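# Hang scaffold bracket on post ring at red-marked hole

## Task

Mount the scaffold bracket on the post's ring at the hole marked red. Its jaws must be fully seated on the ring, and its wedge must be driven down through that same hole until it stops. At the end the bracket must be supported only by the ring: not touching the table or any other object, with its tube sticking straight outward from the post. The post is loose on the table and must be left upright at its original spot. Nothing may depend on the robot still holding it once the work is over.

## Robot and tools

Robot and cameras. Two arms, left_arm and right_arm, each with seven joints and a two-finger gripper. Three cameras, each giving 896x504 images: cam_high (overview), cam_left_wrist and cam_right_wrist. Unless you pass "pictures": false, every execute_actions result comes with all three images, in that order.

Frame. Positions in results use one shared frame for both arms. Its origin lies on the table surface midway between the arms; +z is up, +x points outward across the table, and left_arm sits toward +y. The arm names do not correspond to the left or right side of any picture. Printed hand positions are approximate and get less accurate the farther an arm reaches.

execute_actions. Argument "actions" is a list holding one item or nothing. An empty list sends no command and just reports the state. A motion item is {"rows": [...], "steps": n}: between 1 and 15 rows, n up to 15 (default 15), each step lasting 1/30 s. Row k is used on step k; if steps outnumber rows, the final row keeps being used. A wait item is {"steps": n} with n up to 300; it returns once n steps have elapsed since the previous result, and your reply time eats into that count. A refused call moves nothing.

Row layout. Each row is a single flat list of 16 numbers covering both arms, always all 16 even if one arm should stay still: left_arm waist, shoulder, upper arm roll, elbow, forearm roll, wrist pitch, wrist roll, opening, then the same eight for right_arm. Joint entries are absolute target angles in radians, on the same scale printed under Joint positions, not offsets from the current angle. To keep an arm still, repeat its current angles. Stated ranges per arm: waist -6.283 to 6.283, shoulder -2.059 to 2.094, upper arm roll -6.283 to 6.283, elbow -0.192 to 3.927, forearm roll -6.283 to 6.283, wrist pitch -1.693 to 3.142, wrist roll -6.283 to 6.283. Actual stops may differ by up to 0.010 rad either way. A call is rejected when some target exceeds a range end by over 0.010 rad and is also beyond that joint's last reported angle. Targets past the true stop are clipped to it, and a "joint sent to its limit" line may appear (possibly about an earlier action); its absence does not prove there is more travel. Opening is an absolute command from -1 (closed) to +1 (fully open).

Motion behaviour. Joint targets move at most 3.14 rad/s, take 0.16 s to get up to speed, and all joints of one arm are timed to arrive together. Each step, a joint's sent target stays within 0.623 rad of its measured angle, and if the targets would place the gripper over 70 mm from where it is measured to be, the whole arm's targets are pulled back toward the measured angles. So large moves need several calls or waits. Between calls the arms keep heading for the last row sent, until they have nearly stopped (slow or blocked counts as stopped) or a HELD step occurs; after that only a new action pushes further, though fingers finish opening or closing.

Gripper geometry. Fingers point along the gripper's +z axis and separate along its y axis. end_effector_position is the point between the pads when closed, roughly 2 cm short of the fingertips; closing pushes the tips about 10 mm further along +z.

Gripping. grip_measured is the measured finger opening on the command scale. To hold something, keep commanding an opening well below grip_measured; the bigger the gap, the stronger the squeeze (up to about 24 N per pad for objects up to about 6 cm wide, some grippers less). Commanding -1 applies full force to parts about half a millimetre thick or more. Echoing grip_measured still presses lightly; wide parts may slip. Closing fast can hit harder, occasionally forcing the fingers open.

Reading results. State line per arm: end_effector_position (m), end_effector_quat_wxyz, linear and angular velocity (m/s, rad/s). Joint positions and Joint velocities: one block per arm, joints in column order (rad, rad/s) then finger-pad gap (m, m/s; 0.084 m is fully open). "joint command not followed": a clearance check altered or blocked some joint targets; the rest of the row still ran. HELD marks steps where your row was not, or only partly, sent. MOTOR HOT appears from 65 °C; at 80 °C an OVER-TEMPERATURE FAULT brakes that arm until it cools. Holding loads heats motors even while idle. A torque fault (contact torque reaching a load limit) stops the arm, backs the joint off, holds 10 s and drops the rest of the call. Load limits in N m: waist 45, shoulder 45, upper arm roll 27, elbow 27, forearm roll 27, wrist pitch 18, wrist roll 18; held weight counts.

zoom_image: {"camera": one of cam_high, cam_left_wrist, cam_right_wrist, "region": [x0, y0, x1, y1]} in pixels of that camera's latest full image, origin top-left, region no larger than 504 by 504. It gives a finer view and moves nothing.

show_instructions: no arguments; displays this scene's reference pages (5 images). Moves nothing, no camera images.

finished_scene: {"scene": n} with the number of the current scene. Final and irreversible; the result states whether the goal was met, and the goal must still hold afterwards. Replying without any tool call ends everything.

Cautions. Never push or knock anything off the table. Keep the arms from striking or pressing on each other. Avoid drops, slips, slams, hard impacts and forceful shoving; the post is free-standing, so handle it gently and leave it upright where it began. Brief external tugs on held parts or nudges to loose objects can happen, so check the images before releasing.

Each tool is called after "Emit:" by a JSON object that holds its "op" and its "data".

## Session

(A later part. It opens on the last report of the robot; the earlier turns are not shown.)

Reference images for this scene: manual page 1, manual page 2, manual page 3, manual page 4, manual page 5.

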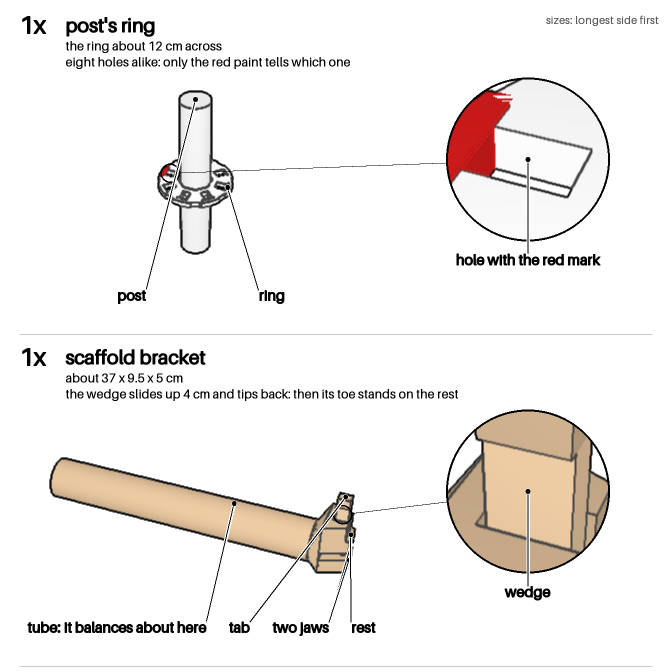

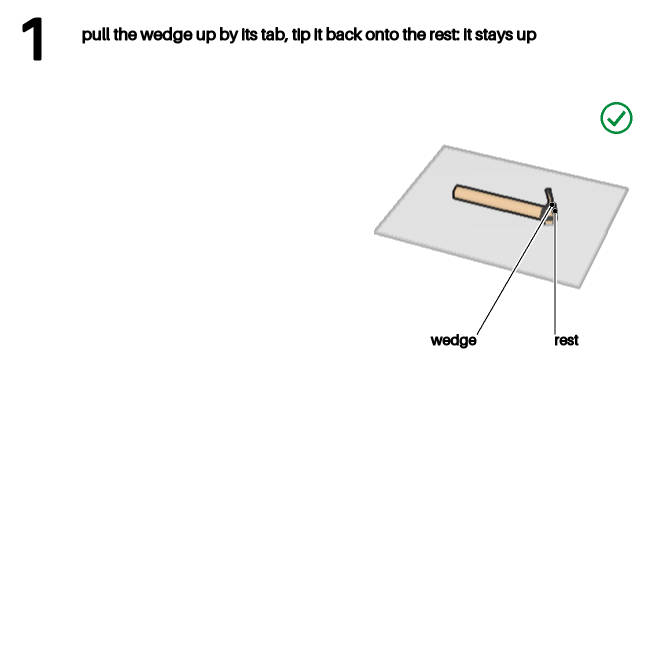

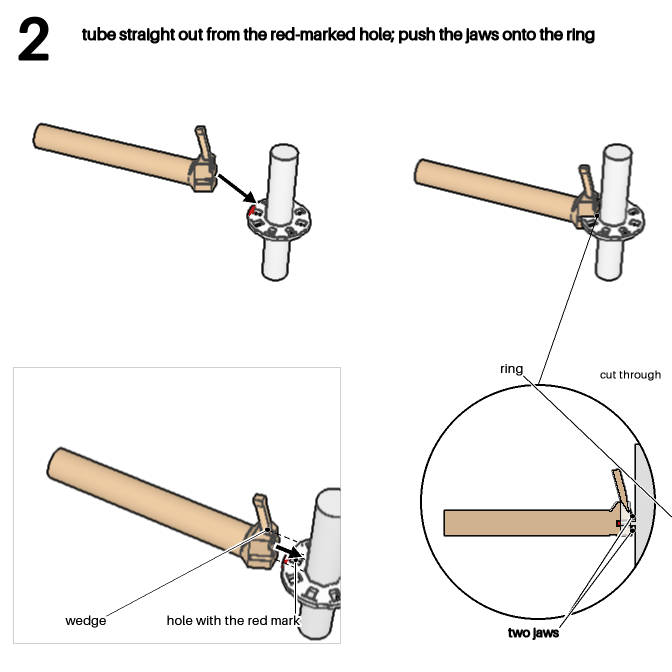

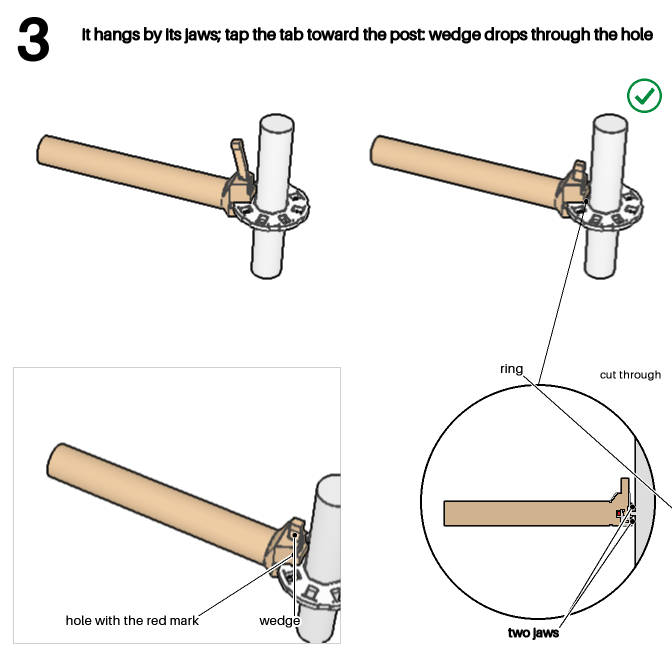

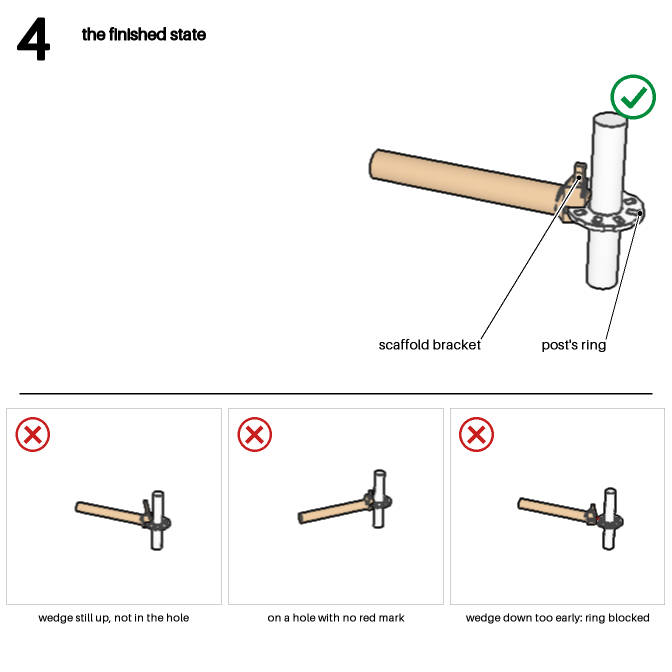

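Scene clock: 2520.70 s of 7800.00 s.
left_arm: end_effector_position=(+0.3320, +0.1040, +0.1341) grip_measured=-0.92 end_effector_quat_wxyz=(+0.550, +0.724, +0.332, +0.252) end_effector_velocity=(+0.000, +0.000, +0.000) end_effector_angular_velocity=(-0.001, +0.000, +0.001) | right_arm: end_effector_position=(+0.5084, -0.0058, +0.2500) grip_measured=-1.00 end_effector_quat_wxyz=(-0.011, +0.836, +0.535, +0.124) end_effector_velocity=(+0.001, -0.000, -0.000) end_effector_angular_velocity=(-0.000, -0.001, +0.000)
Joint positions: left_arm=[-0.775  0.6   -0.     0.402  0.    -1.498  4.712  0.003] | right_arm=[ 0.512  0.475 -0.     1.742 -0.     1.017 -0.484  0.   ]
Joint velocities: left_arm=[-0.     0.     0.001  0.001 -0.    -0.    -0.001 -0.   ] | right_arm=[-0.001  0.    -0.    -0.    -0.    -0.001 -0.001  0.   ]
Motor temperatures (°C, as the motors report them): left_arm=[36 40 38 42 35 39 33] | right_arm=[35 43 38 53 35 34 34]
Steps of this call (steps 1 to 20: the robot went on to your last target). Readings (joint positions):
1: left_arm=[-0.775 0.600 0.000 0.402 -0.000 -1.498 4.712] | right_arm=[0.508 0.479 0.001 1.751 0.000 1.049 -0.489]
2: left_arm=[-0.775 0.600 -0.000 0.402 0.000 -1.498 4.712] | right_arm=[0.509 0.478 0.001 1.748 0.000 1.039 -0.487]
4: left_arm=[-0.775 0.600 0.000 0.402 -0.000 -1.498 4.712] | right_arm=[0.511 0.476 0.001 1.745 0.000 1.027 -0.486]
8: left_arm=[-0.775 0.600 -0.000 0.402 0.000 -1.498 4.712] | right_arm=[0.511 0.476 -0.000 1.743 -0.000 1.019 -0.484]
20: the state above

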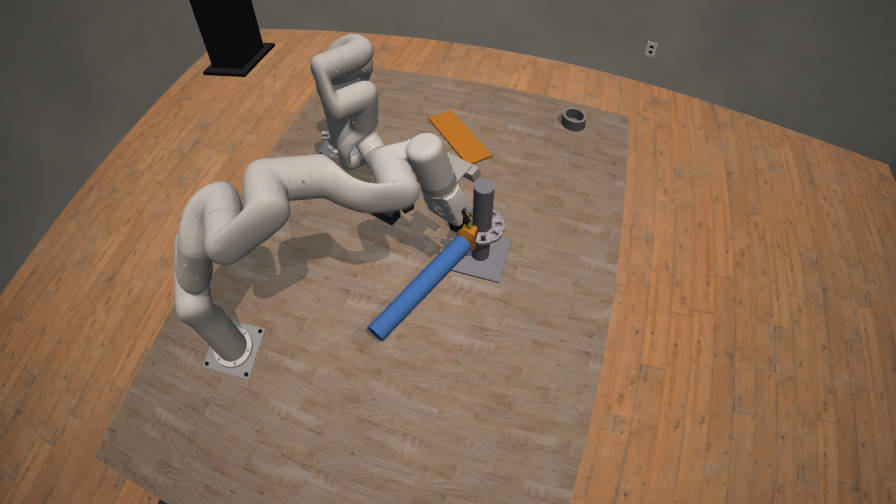

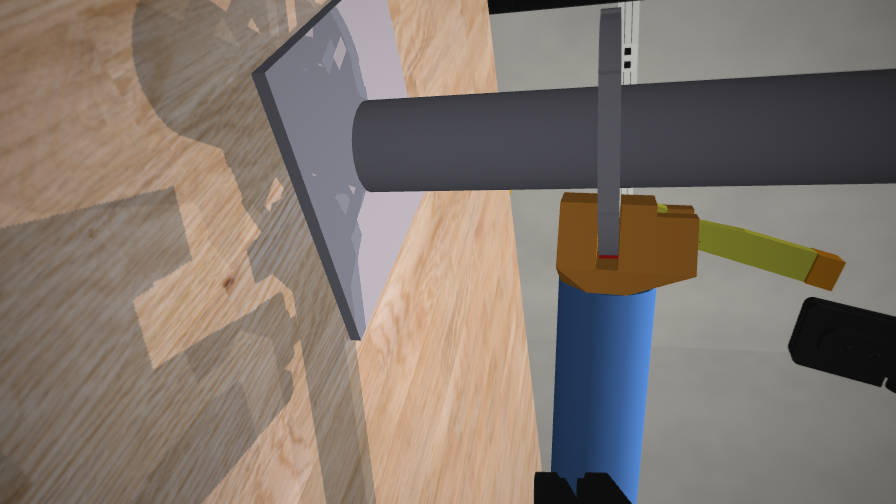

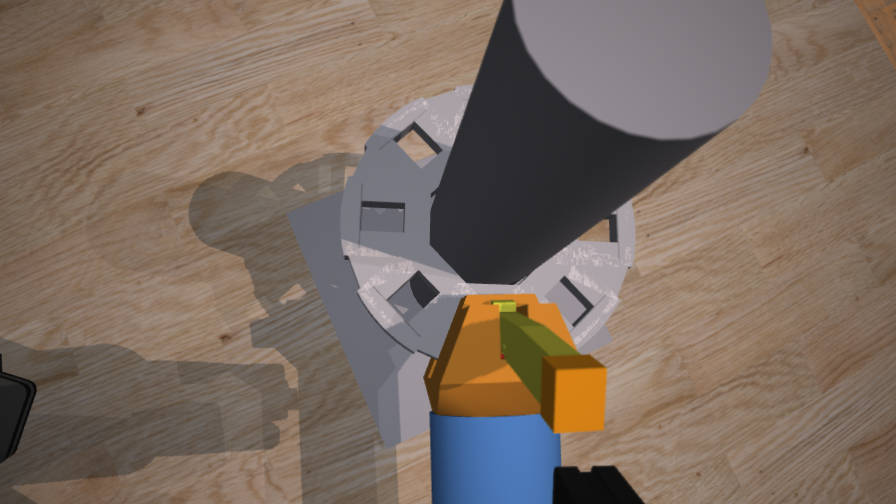

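Emit:
{"op": "execute_actions", "data": {"actions": [{"rows":[[-0.775,0.6,0,0.4018,0,-1.4982,4.712,-0.9,0.5121,0.4764,0,1.7436,0,1.0172,-0.4839,-1],[-0.775,0.6,0,0.4018,0,-1.4982,4.712,-0.9,0.5126,0.4793,0,1.7482,0,1.0189,-0.4834,-1],[-0.775,0.6,0,0.4018,0,-1.4982,4.712,-0.9,0.5134,0.4841,0,1.7556,0,1.0215,-0.4826,-1],[-0.775,0.6,0,0.4018,0,-1.4982,4.712,-0.9,0.5146,0.4904,0,1.7655,0,1.0250,-0.4814,-1],[-0.775,0.6,0,0.4018,0,-1.4982,4.712,-0.9,0.5159,0.4981,0,1.7774,0,1.0293,-0.4801,-1],[-0.775,0.6,0,0.4018,0,-1.4982,4.712,-0.9,0.5175,0.5068,0,1.7909,0,1.0341,-0.4785,-1],[-0.775,0.6,0,0.4018,0,-1.4982,4.712,-0.9,0.5191,0.5161,0,1.8053,0,1.0392,-0.4769,-1],[-0.775,0.6,0,0.4018,0,-1.4982,4.712,-0.9,0.5208,0.5256,0,1.8201,0,1.0445,-0.4752,-1],[-0.775,0.6,0,0.4018,0,-1.4982,4.712,-0.9,0.5224,0.5349,0,1.8345,0,1.0496,-0.4736,-1],[-0.775,0.6,0,0.4018,0,-1.4982,4.712,-0.9,0.5240,0.5436,0,1.8480,0,1.0544,-0.4720,-1],[-0.775,0.6,0,0.4018,0,-1.4982,4.712,-0.9,0.5253,0.5513,0,1.8599,0,1.0587,-0.4707,-1],[-0.775,0.6,0,0.4018,0,-1.4982,4.712,-0.9,0.5265,0.5576,0,1.8698,0,1.0622,-0.4695,-1],[-0.775,0.6,0,0.4018,0,-1.4982,4.712,-0.9,0.5273,0.5624,0,1.8772,0,1.0648,-0.4687,-1],[-0.775,0.6,0,0.4018,0,-1.4982,4.712,-0.9,0.5278,0.5653,0,1.8818,0,1.0665,-0.4682,-1],[-0.775,0.6,0,0.4018,0,-1.4982,4.712,-0.9,0.5280,0.5663,0,1.8833,0,1.0670,-0.4680,-1]],"steps":15}], "pictures": false}}

Emit:
{"op": "execute_actions", "data": {"actions": [{"steps":25}]}}

Scene clock: 2571.20 s of 7800.00 s.
left_arm: end_effector_position=(+0.3320, +0.1040, +0.1341) grip_measured=-0.92 end_effector_quat_wxyz=(+0.550, +0.724, +0.332, +0.252) end_effector_velocity=(+0.000, +0.000, +0.000) end_effector_angular_velocity=(-0.001, -0.000, +0.001) | right_arm: end_effector_position=(+0.5171, +0.0131, +0.2498) grip_measured=-1.00 end_effector_quat_wxyz=(-0.012, +0.836, +0.535, +0.124) end_effector_velocity=(+0.015, +0.040, -0.004) end_effector_angular_velocity=(+0.004, +0.008, +0.005)
Joint positions: left_arm=[-0.775  0.6   -0.     0.402  0.    -1.498  4.712  0.003] | right_arm=[ 0.526  0.553  0.     1.861 -0.     1.059 -0.471  0.   ]
Joint velocities: left_arm=[ 0.     0.     0.001  0.001  0.     0.    -0.001 -0.   ] | right_arm=[0.03  0.166 0.003 0.25  0.    0.088 0.029 0.   ]
Motor temperatures (°C, as the motors report them): left_arm=[36 40 38 42 35 39 33] | right_arm=[35 43 38 53 35 34 34]
Steps of this call (steps 1 to 15: the robot went on to your last target; steps 16 to 90: nothing new was sent; then 47.00 s passed at rest; steps 91 to 105: all 15 steps of this action). Readings (joint positions):
91: left_arm=[-0.775 0.600 -0.000 0.402 -0.000 -1.498 4.712] | right_arm=[0.512 0.475 -0.000 1.742 0.000 1.017 -0.484]
92: left_arm=[-0.775 0.600 0.000 0.402 0.000 -1.498 4.712] | right_arm=[0.512 0.476 -0.000 1.743 -0.000 1.017 -0.484]
94: left_arm=[-0.775 0.600 -0.000 0.402 0.000 -1.498 4.712] | right_arm=[0.512 0.478 -0.000 1.747 -0.000 1.019 -0.484]
98: left_arm=[-0.775 0.600 0.000 0.402 0.000 -1.498 4.712] | right_arm=[0.516 0.498 -0.000 1.778 -0.000 1.029 -0.480]
105: the state above

Scene clock: 2572.03 s of 7800.00 s.
left_arm: end_effector_position=(+0.3320, +0.1040, +0.1341) grip_measured=-0.92 end_effector_quat_wxyz=(+0.550, +0.724, +0.332, +0.252) end_effector_velocity=(+0.000, -0.001, +0.001) end_effector_angular_velocity=(-0.002, -0.001, -0.000) | right_arm: end_effector_position=(+0.5188, +0.0162, +0.2503) grip_measured=-1.00 end_effector_quat_wxyz=(-0.013, +0.836, +0.535, +0.124) end_effector_velocity=(-0.000, +0.001, -0.001) end_effector_angular_velocity=(-0.001, +0.001, +0.000)
Joint positions: left_arm=[-0.775  0.6   -0.     0.402 -0.    -1.498  4.712  0.003] | right_arm=[ 0.528  0.566 -0.     1.883 -0.     1.067 -0.468  0.   ]
Joint velocities: left_arm=[-0.    -0.    -0.     0.002 -0.     0.    -0.     0.   ] | right_arm=[ 0.001  0.001 -0.    -0.    -0.    -0.     0.001  0.   ]
Motor temperatures (°C, as the motors report them): left_arm=[36 40 38 42 35 39 33] | right_arm=[35 43 38 53 35 34 34]
Steps of this call (steps 1 to 25: the robot went on to your last target). Readings (joint positions):
1: left_arm=[-0.775 0.600 -0.000 0.402 0.000 -1.498 4.712] | right_arm=[0.527 0.557 0.000 1.868 0.000 1.061 -0.470]
2: left_arm=[-0.775 0.600 0.000 0.402 0.000 -1.498 4.712] | right_arm=[0.527 0.560 0.000 1.873 0.000 1.063 -0.469]
4: left_arm=[-0.775 0.600 0.000 0.402 -0.000 -1.498 4.712] | right_arm=[0.528 0.564 0.000 1.878 0.000 1.065 -0.469]
8: left_arm=[-0.775 0.600 -0.000 0.402 0.000 -1.498 4.712] | right_arm=[0.528 0.565 -0.000 1.882 0.000 1.067 -0.468]
25: the state above

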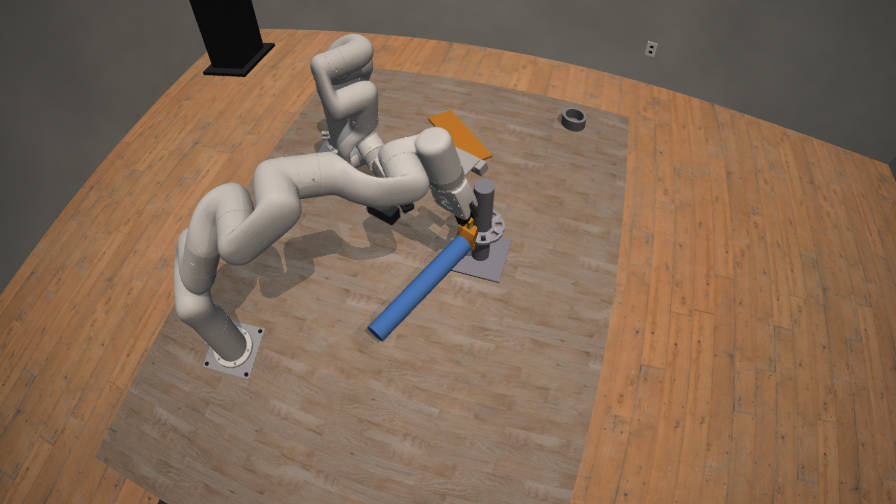

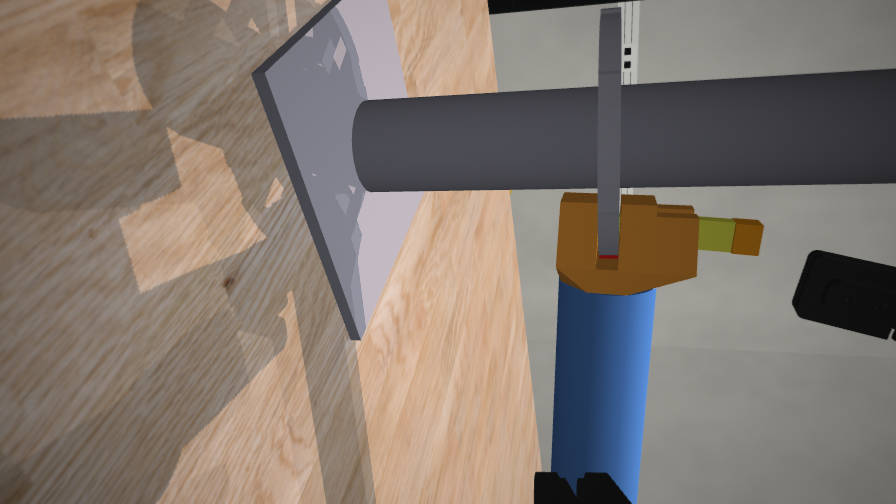

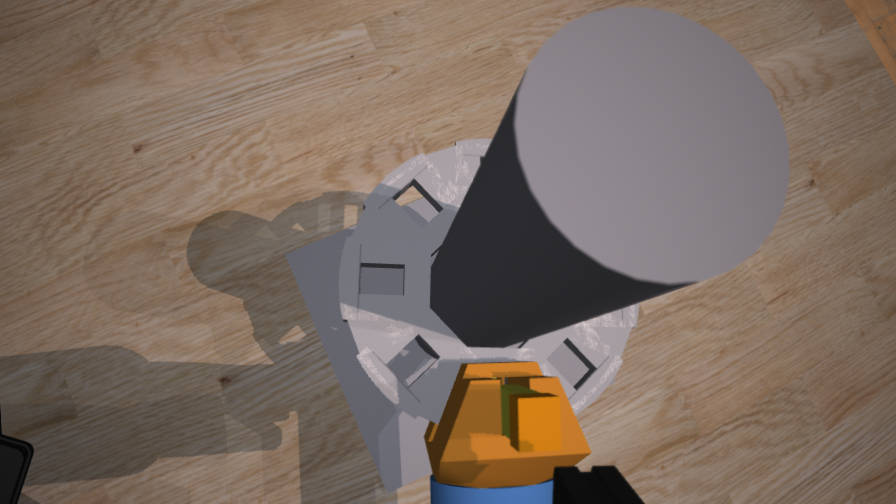

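Emit:
{"op": "execute_actions", "data": {"actions": [{"rows":[[-0.775,0.6,0,0.4018,0,-1.4982,4.712,-0.9,0.5282,0.5671,0,1.8842,0,1.0671,-0.4678,-1],[-0.775,0.6,0,0.4018,0,-1.4982,4.712,-0.9,0.5287,0.5696,0,1.8869,0,1.0672,-0.4673,-1],[-0.775,0.6,0,0.4018,0,-1.4982,4.712,-0.9,0.5296,0.5737,0,1.8912,0,1.0675,-0.4664,-1],[-0.775,0.6,0,0.4018,0,-1.4982,4.712,-0.9,0.5308,0.5791,0,1.8970,0,1.0679,-0.4652,-1],[-0.775,0.6,0,0.4018,0,-1.4982,4.712,-0.9,0.5322,0.5856,0,1.9040,0,1.0684,-0.4638,-1],[-0.775,0.6,0,0.4018,0,-1.4982,4.712,-0.9,0.5338,0.5930,0,1.9119,0,1.0689,-0.4622,-1],[-0.775,0.6,0,0.4018,0,-1.4982,4.712,-0.9,0.5355,0.6009,0,1.9204,0,1.0695,-0.4605,-1],[-0.775,0.6,0,0.4018,0,-1.4982,4.712,-0.9,0.5372,0.6089,0,1.9290,0,1.0701,-0.4588,-1],[-0.775,0.6,0,0.4018,0,-1.4982,4.712,-0.9,0.5389,0.6168,0,1.9375,0,1.0707,-0.4571,-1],[-0.775,0.6,0,0.4018,0,-1.4982,4.712,-0.9,0.5405,0.6242,0,1.9454,0,1.0712,-0.4555,-1],[-0.775,0.6,0,0.4018,0,-1.4982,4.712,-0.9,0.5419,0.6307,0,1.9524,0,1.0717,-0.4541,-1],[-0.775,0.6,0,0.4018,0,-1.4982,4.712,-0.9,0.5431,0.6361,0,1.9582,0,1.0721,-0.4529,-1],[-0.775,0.6,0,0.4018,0,-1.4982,4.712,-0.9,0.5440,0.6402,0,1.9625,0,1.0724,-0.4520,-1],[-0.775,0.6,0,0.4018,0,-1.4982,4.712,-0.9,0.5445,0.6427,0,1.9652,0,1.0725,-0.4515,-1],[-0.775,0.6,0,0.4018,0,-1.4982,4.712,-0.9,0.5447,0.6435,0,1.9661,0,1.0726,-0.4513,-1]],"steps":15}], "pictures": false}}

Emit:
{"op": "execute_actions", "data": {"actions": [{"steps":20}]}}

Scene clock: 2624.10 s of 7800.00 s.
left_arm: end_effector_position=(+0.3320, +0.1040, +0.1341) grip_measured=-0.92 end_effector_quat_wxyz=(+0.550, +0.724, +0.332, +0.252) end_effector_velocity=(-0.000, -0.001, +0.000) end_effector_angular_velocity=(-0.001, +0.000, -0.001) | right_arm: end_effector_position=(+0.5231, +0.0329, +0.2374) grip_measured=-1.00 end_effector_quat_wxyz=(-0.014, +0.836, +0.535, +0.123) end_effector_velocity=(+0.007, +0.033, -0.029) end_effector_angular_velocity=(+0.002, +0.010, +0.003)
Joint positions: left_arm=[-0.775  0.6    0.     0.402  0.    -1.498  4.712  0.003] | right_arm=[ 0.542  0.633  0.     1.953  0.     1.072 -0.454  0.   ]
Joint velocities: left_arm=[-0.002  0.    -0.     0.001 -0.     0.    -0.001 -0.   ] | right_arm=[0.029 0.137 0.001 0.139 0.    0.009 0.029 0.   ]
Motor temperatures (°C, as the motors report them): left_arm=[36 40 38 42 35 39 33] | right_arm=[35 43 38 53 35 34 34]
Steps of this call (steps 1 to 15: the robot went on to your last target; steps 16 to 90: nothing new was sent; then 48.57 s passed at rest; steps 91 to 105: all 15 steps of this action). Readings (joint positions):
91: left_arm=[-0.775 0.600 -0.000 0.402 -0.000 -1.498 4.712] | right_arm=[0.528 0.566 -0.000 1.883 -0.000 1.067 -0.468]
92: left_arm=[-0.775 0.600 0.000 0.402 -0.000 -1.498 4.712] | right_arm=[0.528 0.567 -0.000 1.884 -0.000 1.067 -0.468]
94: left_arm=[-0.775 0.600 -0.000 0.402 0.000 -1.498 4.712] | right_arm=[0.528 0.569 -0.000 1.887 -0.000 1.067 -0.467]
98: left_arm=[-0.775 0.600 -0.000 0.402 0.000 -1.498 4.712] | right_arm=[0.532 0.586 -0.000 1.905 -0.000 1.068 -0.464]
105: the state above

Scene clock: 2624.77 s of 7800.00 s.
left_arm: end_effector_position=(+0.3320, +0.1040, +0.1341) grip_measured=-0.92 end_effector_quat_wxyz=(+0.550, +0.724, +0.332, +0.252) end_effector_velocity=(-0.001, +0.000, -0.001) end_effector_angular_velocity=(+0.001, +0.002, +0.000) | right_arm: end_effector_position=(+0.5242, +0.0355, +0.2361) grip_measured=-1.00 end_effector_quat_wxyz=(-0.015, +0.836, +0.535, +0.124) end_effector_velocity=(-0.001, +0.001, -0.001) end_effector_angular_velocity=(-0.001, +0.001, +0.003)
Joint positions: left_arm=[-0.775  0.6   -0.     0.402  0.    -1.498  4.712  0.003] | right_arm=[ 0.545  0.643 -0.     1.966 -0.     1.073 -0.451  0.   ]
Joint velocities: left_arm=[ 0.     0.    -0.001 -0.002 -0.    -0.    -0.     0.   ] | right_arm=[ 0.002  0.002  0.     0.    -0.    -0.    -0.001  0.   ]
Motor temperatures (°C, as the motors report them): left_arm=[36 40 38 42 35 39 33] | right_arm=[35 43 38 53 35 34 34]
Steps of this call (steps 1 to 20: the robot went on to your last target). Readings (joint positions):
1: left_arm=[-0.775 0.600 -0.000 0.402 -0.000 -1.498 4.712] | right_arm=[0.543 0.636 0.000 1.957 0.000 1.072 -0.453]
2: left_arm=[-0.775 0.600 -0.000 0.402 -0.000 -1.498 4.712] | right_arm=[0.544 0.639 0.000 1.960 0.000 1.072 -0.453]
4: left_arm=[-0.775 0.600 -0.000 0.402 0.000 -1.498 4.712] | right_arm=[0.544 0.641 0.000 1.963 0.000 1.072 -0.452]
8: left_arm=[-0.775 0.600 -0.000 0.402 0.000 -1.498 4.712] | right_arm=[0.544 0.642 -0.000 1.966 -0.000 1.073 -0.451]
20: the state above

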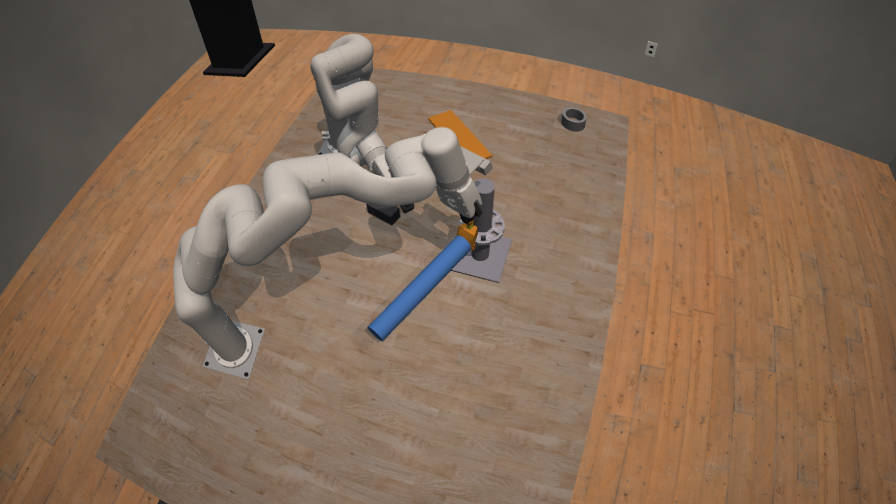

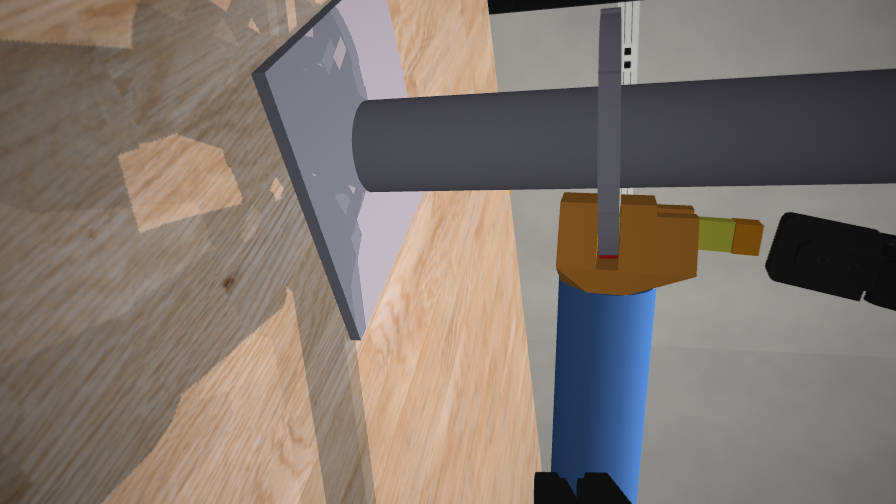

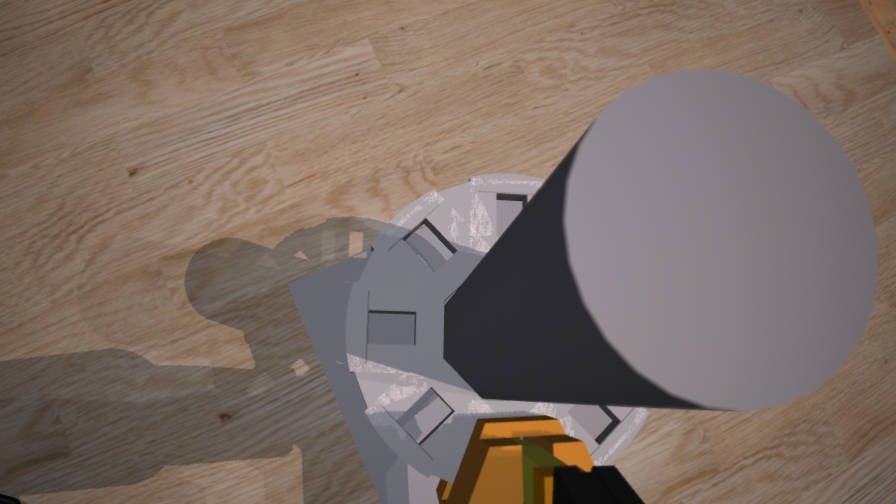

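Emit:
{"op": "execute_actions", "data": {"actions": [{"rows":[[-0.775,0.6,0,0.4018,0,-1.4982,4.712,-0.9,0.5447,0.6435,0,1.9659,0,1.0724,-0.4513,-1],[-0.775,0.6,0,0.4018,0,-1.4982,4.712,-0.9,0.5447,0.6436,0,1.9653,0,1.0718,-0.4513,-1],[-0.775,0.6,0,0.4018,0,-1.4982,4.712,-0.9,0.5447,0.6436,0,1.9644,0,1.0708,-0.4513,-1],[-0.775,0.6,0,0.4018,0,-1.4982,4.712,-0.9,0.5447,0.6437,0,1.9632,0,1.0694,-0.4513,-1],[-0.775,0.6,0,0.4018,0,-1.4982,4.712,-0.9,0.5447,0.6438,0,1.9617,0,1.0678,-0.4513,-1],[-0.775,0.6,0,0.4018,0,-1.4982,4.712,-0.9,0.5447,0.6439,0,1.9600,0,1.0660,-0.4513,-1],[-0.775,0.6,0,0.4018,0,-1.4982,4.712,-0.9,0.5447,0.6441,0,1.9581,0,1.0640,-0.4513,-1],[-0.775,0.6,0,0.4018,0,-1.4982,4.712,-0.9,0.5447,0.6442,0,1.9563,0,1.0621,-0.4513,-1],[-0.775,0.6,0,0.4018,0,-1.4982,4.712,-0.9,0.5447,0.6444,0,1.9544,0,1.0601,-0.4513,-1],[-0.775,0.6,0,0.4018,0,-1.4982,4.712,-0.9,0.5447,0.6445,0,1.9528,0,1.0583,-0.4513,-1],[-0.775,0.6,0,0.4018,0,-1.4982,4.712,-0.9,0.5447,0.6446,0,1.9512,0,1.0567,-0.4513,-1],[-0.775,0.6,0,0.4018,0,-1.4982,4.712,-0.9,0.5447,0.6447,0,1.9500,0,1.0553,-0.4513,-1],[-0.775,0.6,0,0.4018,0,-1.4982,4.712,-0.9,0.5447,0.6447,0,1.9491,0,1.0543,-0.4513,-1],[-0.775,0.6,0,0.4018,0,-1.4982,4.712,-0.9,0.5447,0.6448,0,1.9485,0,1.0537,-0.4513,-1],[-0.775,0.6,0,0.4018,0,-1.4982,4.712,-0.9,0.5447,0.6448,0,1.9483,0,1.0535,-0.4513,-1]],"steps":15}], "pictures": false}}

Emit:
{"op": "execute_actions", "data": {"actions": [{"steps":20}]}}

Scene clock: 2642.70 s of 7800.00 s.
left_arm: end_effector_position=(+0.3320, +0.1040, +0.1341) grip_measured=-0.92 end_effector_quat_wxyz=(+0.550, +0.724, +0.332, +0.252) end_effector_velocity=(+0.000, +0.000, +0.000) end_effector_angular_velocity=(-0.000, -0.000, +0.001) | right_arm: end_effector_position=(+0.5242, +0.0355, +0.2298) grip_measured=-1.00 end_effector_quat_wxyz=(-0.015, +0.836, +0.535, +0.124) end_effector_velocity=(+0.000, -0.001, -0.012) end_effector_angular_velocity=(-0.001, -0.001, -0.002)
Joint positions: left_arm=[-0.775  0.6    0.     0.402 -0.    -1.498  4.712  0.003] | right_arm=[ 0.545  0.645 -0.     1.951 -0.     1.056 -0.451  0.   ]
Joint velocities: left_arm=[ 0.001 -0.     0.     0.    -0.    -0.    -0.     0.   ] | right_arm=[-0.001  0.002  0.    -0.03  -0.002 -0.031  0.002  0.   ]
Motor temperatures (°C, as the motors report them): left_arm=[36 40 38 42 35 39 33] | right_arm=[35 43 38 53 35 34 34]
Steps of this call (steps 1 to 15: the robot went on to your last target; steps 16 to 90: nothing new was sent; then 14.43 s passed at rest; steps 91 to 105: all 15 steps of this action). Readings (joint positions):
91: left_arm=[-0.775 0.600 -0.000 0.402 0.000 -1.498 4.712] | right_arm=[0.545 0.643 -0.000 1.966 0.000 1.073 -0.451]
92: left_arm=[-0.775 0.600 -0.000 0.402 0.000 -1.498 4.712] | right_arm=[0.545 0.643 0.000 1.966 0.000 1.073 -0.451]
94: left_arm=[-0.775 0.600 -0.000 0.402 -0.000 -1.498 4.712] | right_arm=[0.545 0.643 0.000 1.966 0.000 1.072 -0.451]
98: left_arm=[-0.775 0.600 0.000 0.402 0.000 -1.498 4.712] | right_arm=[0.545 0.644 -0.000 1.961 0.000 1.067 -0.451]
105: the state above

Scene clock: 2643.37 s of 7800.00 s.
left_arm: end_effector_position=(+0.3320, +0.1040, +0.1341) grip_measured=-0.92 end_effector_quat_wxyz=(+0.550, +0.724, +0.332, +0.252) end_effector_velocity=(-0.001, -0.000, -0.000) end_effector_angular_velocity=(+0.001, +0.001, -0.001) | right_arm: end_effector_position=(+0.5243, +0.0356, +0.2291) grip_measured=-1.00 end_effector_quat_wxyz=(-0.015, +0.836, +0.535, +0.124) end_effector_velocity=(-0.000, -0.000, -0.001) end_effector_angular_velocity=(-0.000, +0.001, -0.000)
Joint positions: left_arm=[-0.775  0.6    0.     0.402  0.    -1.498  4.712  0.003] | right_arm=[ 0.545  0.645  0.     1.948  0.     1.053 -0.451  0.   ]
Joint velocities: left_arm=[-0.001 -0.     0.    -0.001  0.     0.    -0.    -0.   ] | right_arm=[-0.     0.001 -0.    -0.     0.001  0.    -0.     0.   ]
Motor temperatures (°C, as the motors report them): left_arm=[36 40 38 42 35 39 33] | right_arm=[35 43 38 53 35 34 34]
Steps of this call (steps 1 to 15: the robot went on to your last target; steps 16 to 20: nothing new was sent). Readings (joint positions):
1: left_arm=[-0.775 0.600 0.000 0.402 0.000 -1.498 4.712] | right_arm=[0.545 0.645 0.000 1.950 -0.000 1.056 -0.451]
2: left_arm=[-0.775 0.600 -0.000 0.402 0.000 -1.498 4.712] | right_arm=[0.545 0.645 -0.000 1.949 -0.000 1.055 -0.451]
4: left_arm=[-0.775 0.600 -0.000 0.402 -0.000 -1.498 4.712] | right_arm=[0.545 0.645 0.000 1.949 -0.000 1.054 -0.451]
8: left_arm=[-0.775 0.600 0.000 0.402 0.000 -1.498 4.712] | right_arm=[0.545 0.645 -0.000 1.949 0.000 1.054 -0.451]
20: the state above
All arms were judged still, so your last target was given up. Only a new action makes them travel on or press farther. Fingers that are still opening or closing keep moving.

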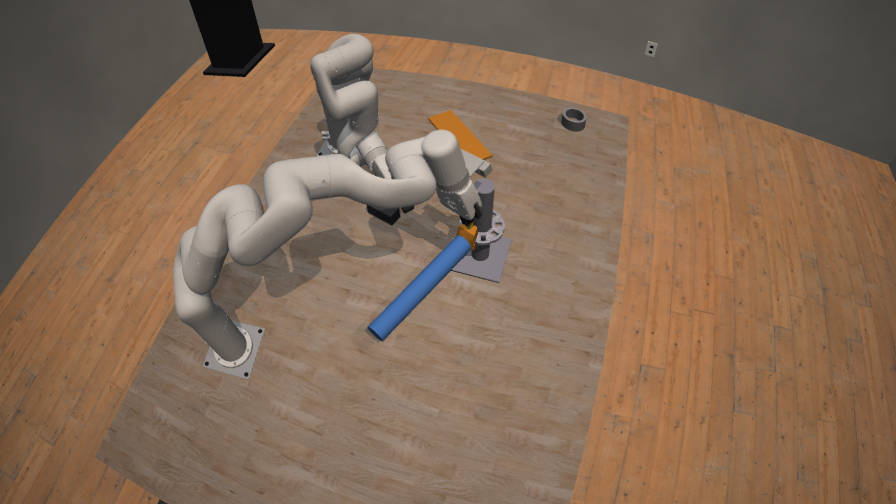

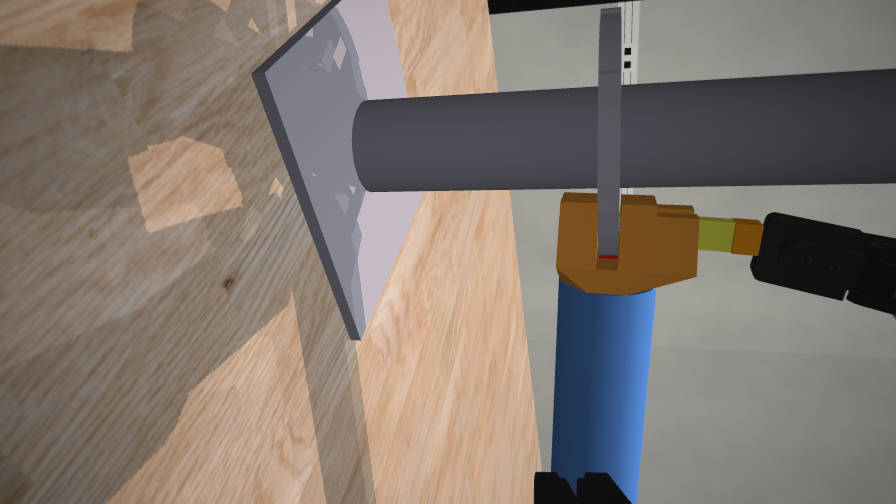

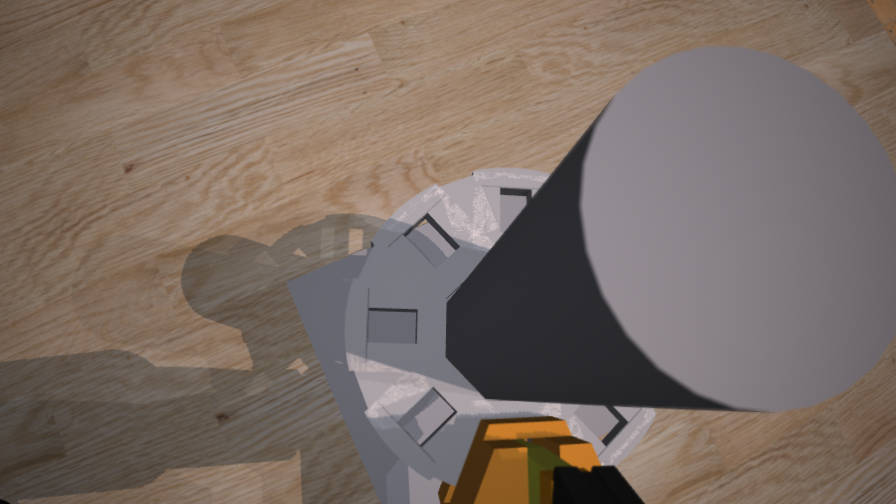

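Emit:
{"op": "zoom_image", "data": {"camera": "cam_left_wrist", "region": [540, 170, 840, 320]}}

Region (540, 170, 840, 320) of cam_left_wrist's 896x504 image, scaled by 1.680, with more detail than that image has.

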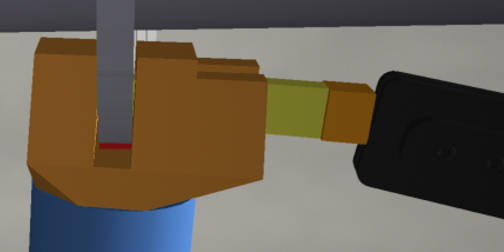

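Emit:
{"op": "execute_actions", "data": {"actions": [{"rows":[[-0.775,0.6,0,0.4018,0,-1.4982,4.712,-0.9,0.5447,0.6448,0,1.9479,0,1.0531,-0.4513,-1],[-0.775,0.6,0,0.4018,0,-1.4982,4.712,-0.9,0.5447,0.6449,0,1.9473,0,1.0524,-0.4513,-1],[-0.775,0.6,0,0.4018,0,-1.4982,4.712,-0.9,0.5447,0.6449,0,1.9466,0,1.0517,-0.4513,-1],[-0.775,0.6,0,0.4018,0,-1.4982,4.712,-0.9,0.5447,0.6450,0,1.9459,0,1.0509,-0.4513,-1],[-0.775,0.6,0,0.4018,0,-1.4982,4.712,-0.9,0.5447,0.6450,0,1.9452,0,1.0502,-0.4513,-1],[-0.775,0.6,0,0.4018,0,-1.4982,4.712,-0.9,0.5447,0.6451,0,1.9445,0,1.0494,-0.4513,-1],[-0.775,0.6,0,0.4018,0,-1.4982,4.712,-0.9,0.5447,0.6451,0,1.9438,0,1.0487,-0.4513,-1],[-0.775,0.6,0,0.4018,0,-1.4982,4.712,-0.9,0.5447,0.6452,0,1.9431,0,1.0479,-0.4513,-1],[-0.775,0.6,0,0.4018,0,-1.4982,4.712,-0.9,0.5447,0.6452,0,1.9425,0,1.0472,-0.4513,-1],[-0.775,0.6,0,0.4018,0,-1.4982,4.712,-0.9,0.5447,0.6453,0,1.9420,0,1.0467,-0.4513,-1]],"steps":15}]}}

Scene clock: 2664.50 s of 7800.00 s.
left_arm: end_effector_position=(+0.3320, +0.1040, +0.1341) grip_measured=-0.92 end_effector_quat_wxyz=(+0.550, +0.724, +0.332, +0.252) end_effector_velocity=(-0.000, +0.000, -0.000) end_effector_angular_velocity=(+0.000, +0.001, -0.000) | right_arm: end_effector_position=(+0.5245, +0.0359, +0.2283) grip_measured=-1.00 end_effector_quat_wxyz=(-0.015, +0.836, +0.535, +0.125) end_effector_velocity=(-0.000, +0.000, -0.002) end_effector_angular_velocity=(-0.000, +0.001, -0.001)
Joint positions: left_arm=[-0.775  0.6   -0.     0.402 -0.    -1.498  4.712  0.003] | right_arm=[ 0.545  0.644  0.     1.944  0.     1.047 -0.451  0.   ]
Joint velocities: left_arm=[-0.001  0.     0.    -0.001 -0.    -0.    -0.001 -0.   ] | right_arm=[ 0.001  0.001 -0.    -0.004 -0.    -0.004  0.001  0.   ]
Motor temperatures (°C, as the motors report them): left_arm=[36 40 38 42 35 39 33] | right_arm=[35 43 38 53 35 34 34]
Steps of this call (steps 1 to 90: nothing new was sent; then 17.63 s passed at rest; steps 91 to 105: all 15 steps of this action). Readings (joint positions):
91: left_arm=[-0.775 0.600 -0.000 0.402 0.000 -1.498 4.712] | right_arm=[0.545 0.645 -0.000 1.948 0.000 1.053 -0.451]
92: left_arm=[-0.775 0.600 -0.000 0.402 0.000 -1.498 4.712] | right_arm=[0.545 0.645 0.000 1.948 0.000 1.053 -0.451]
94: left_arm=[-0.775 0.600 -0.000 0.402 -0.000 -1.498 4.712] | right_arm=[0.545 0.645 0.000 1.948 0.000 1.053 -0.451]
98: left_arm=[-0.775 0.600 0.000 0.402 0.000 -1.498 4.712] | right_arm=[0.545 0.644 0.000 1.946 0.000 1.050 -0.451]
105: the state above

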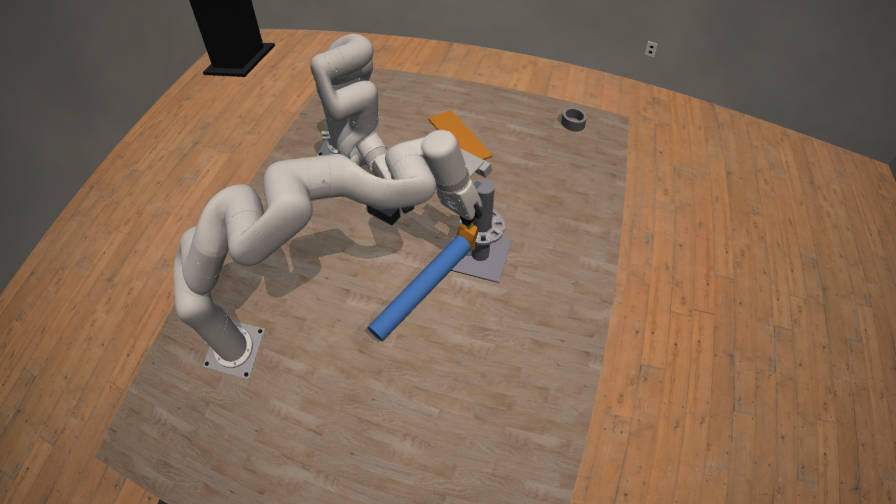

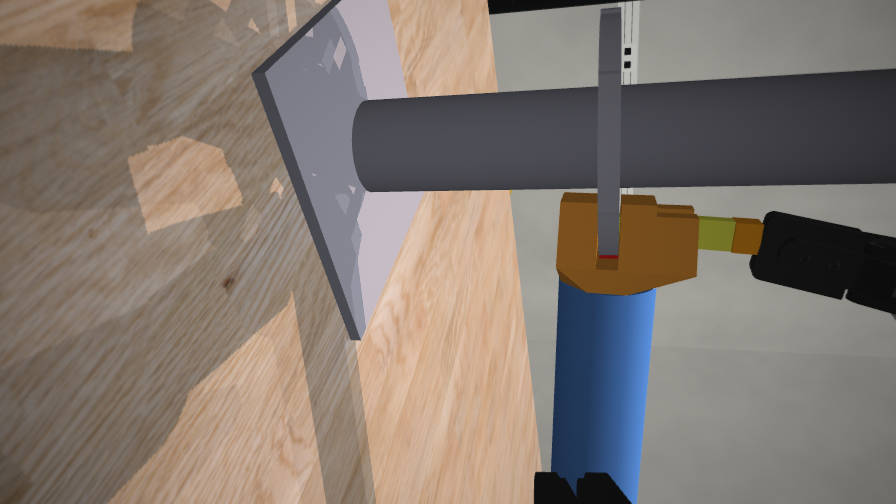

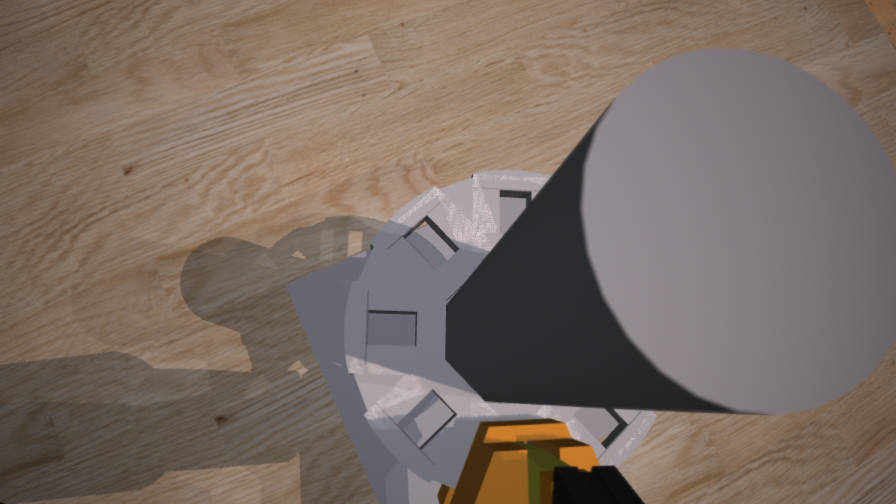

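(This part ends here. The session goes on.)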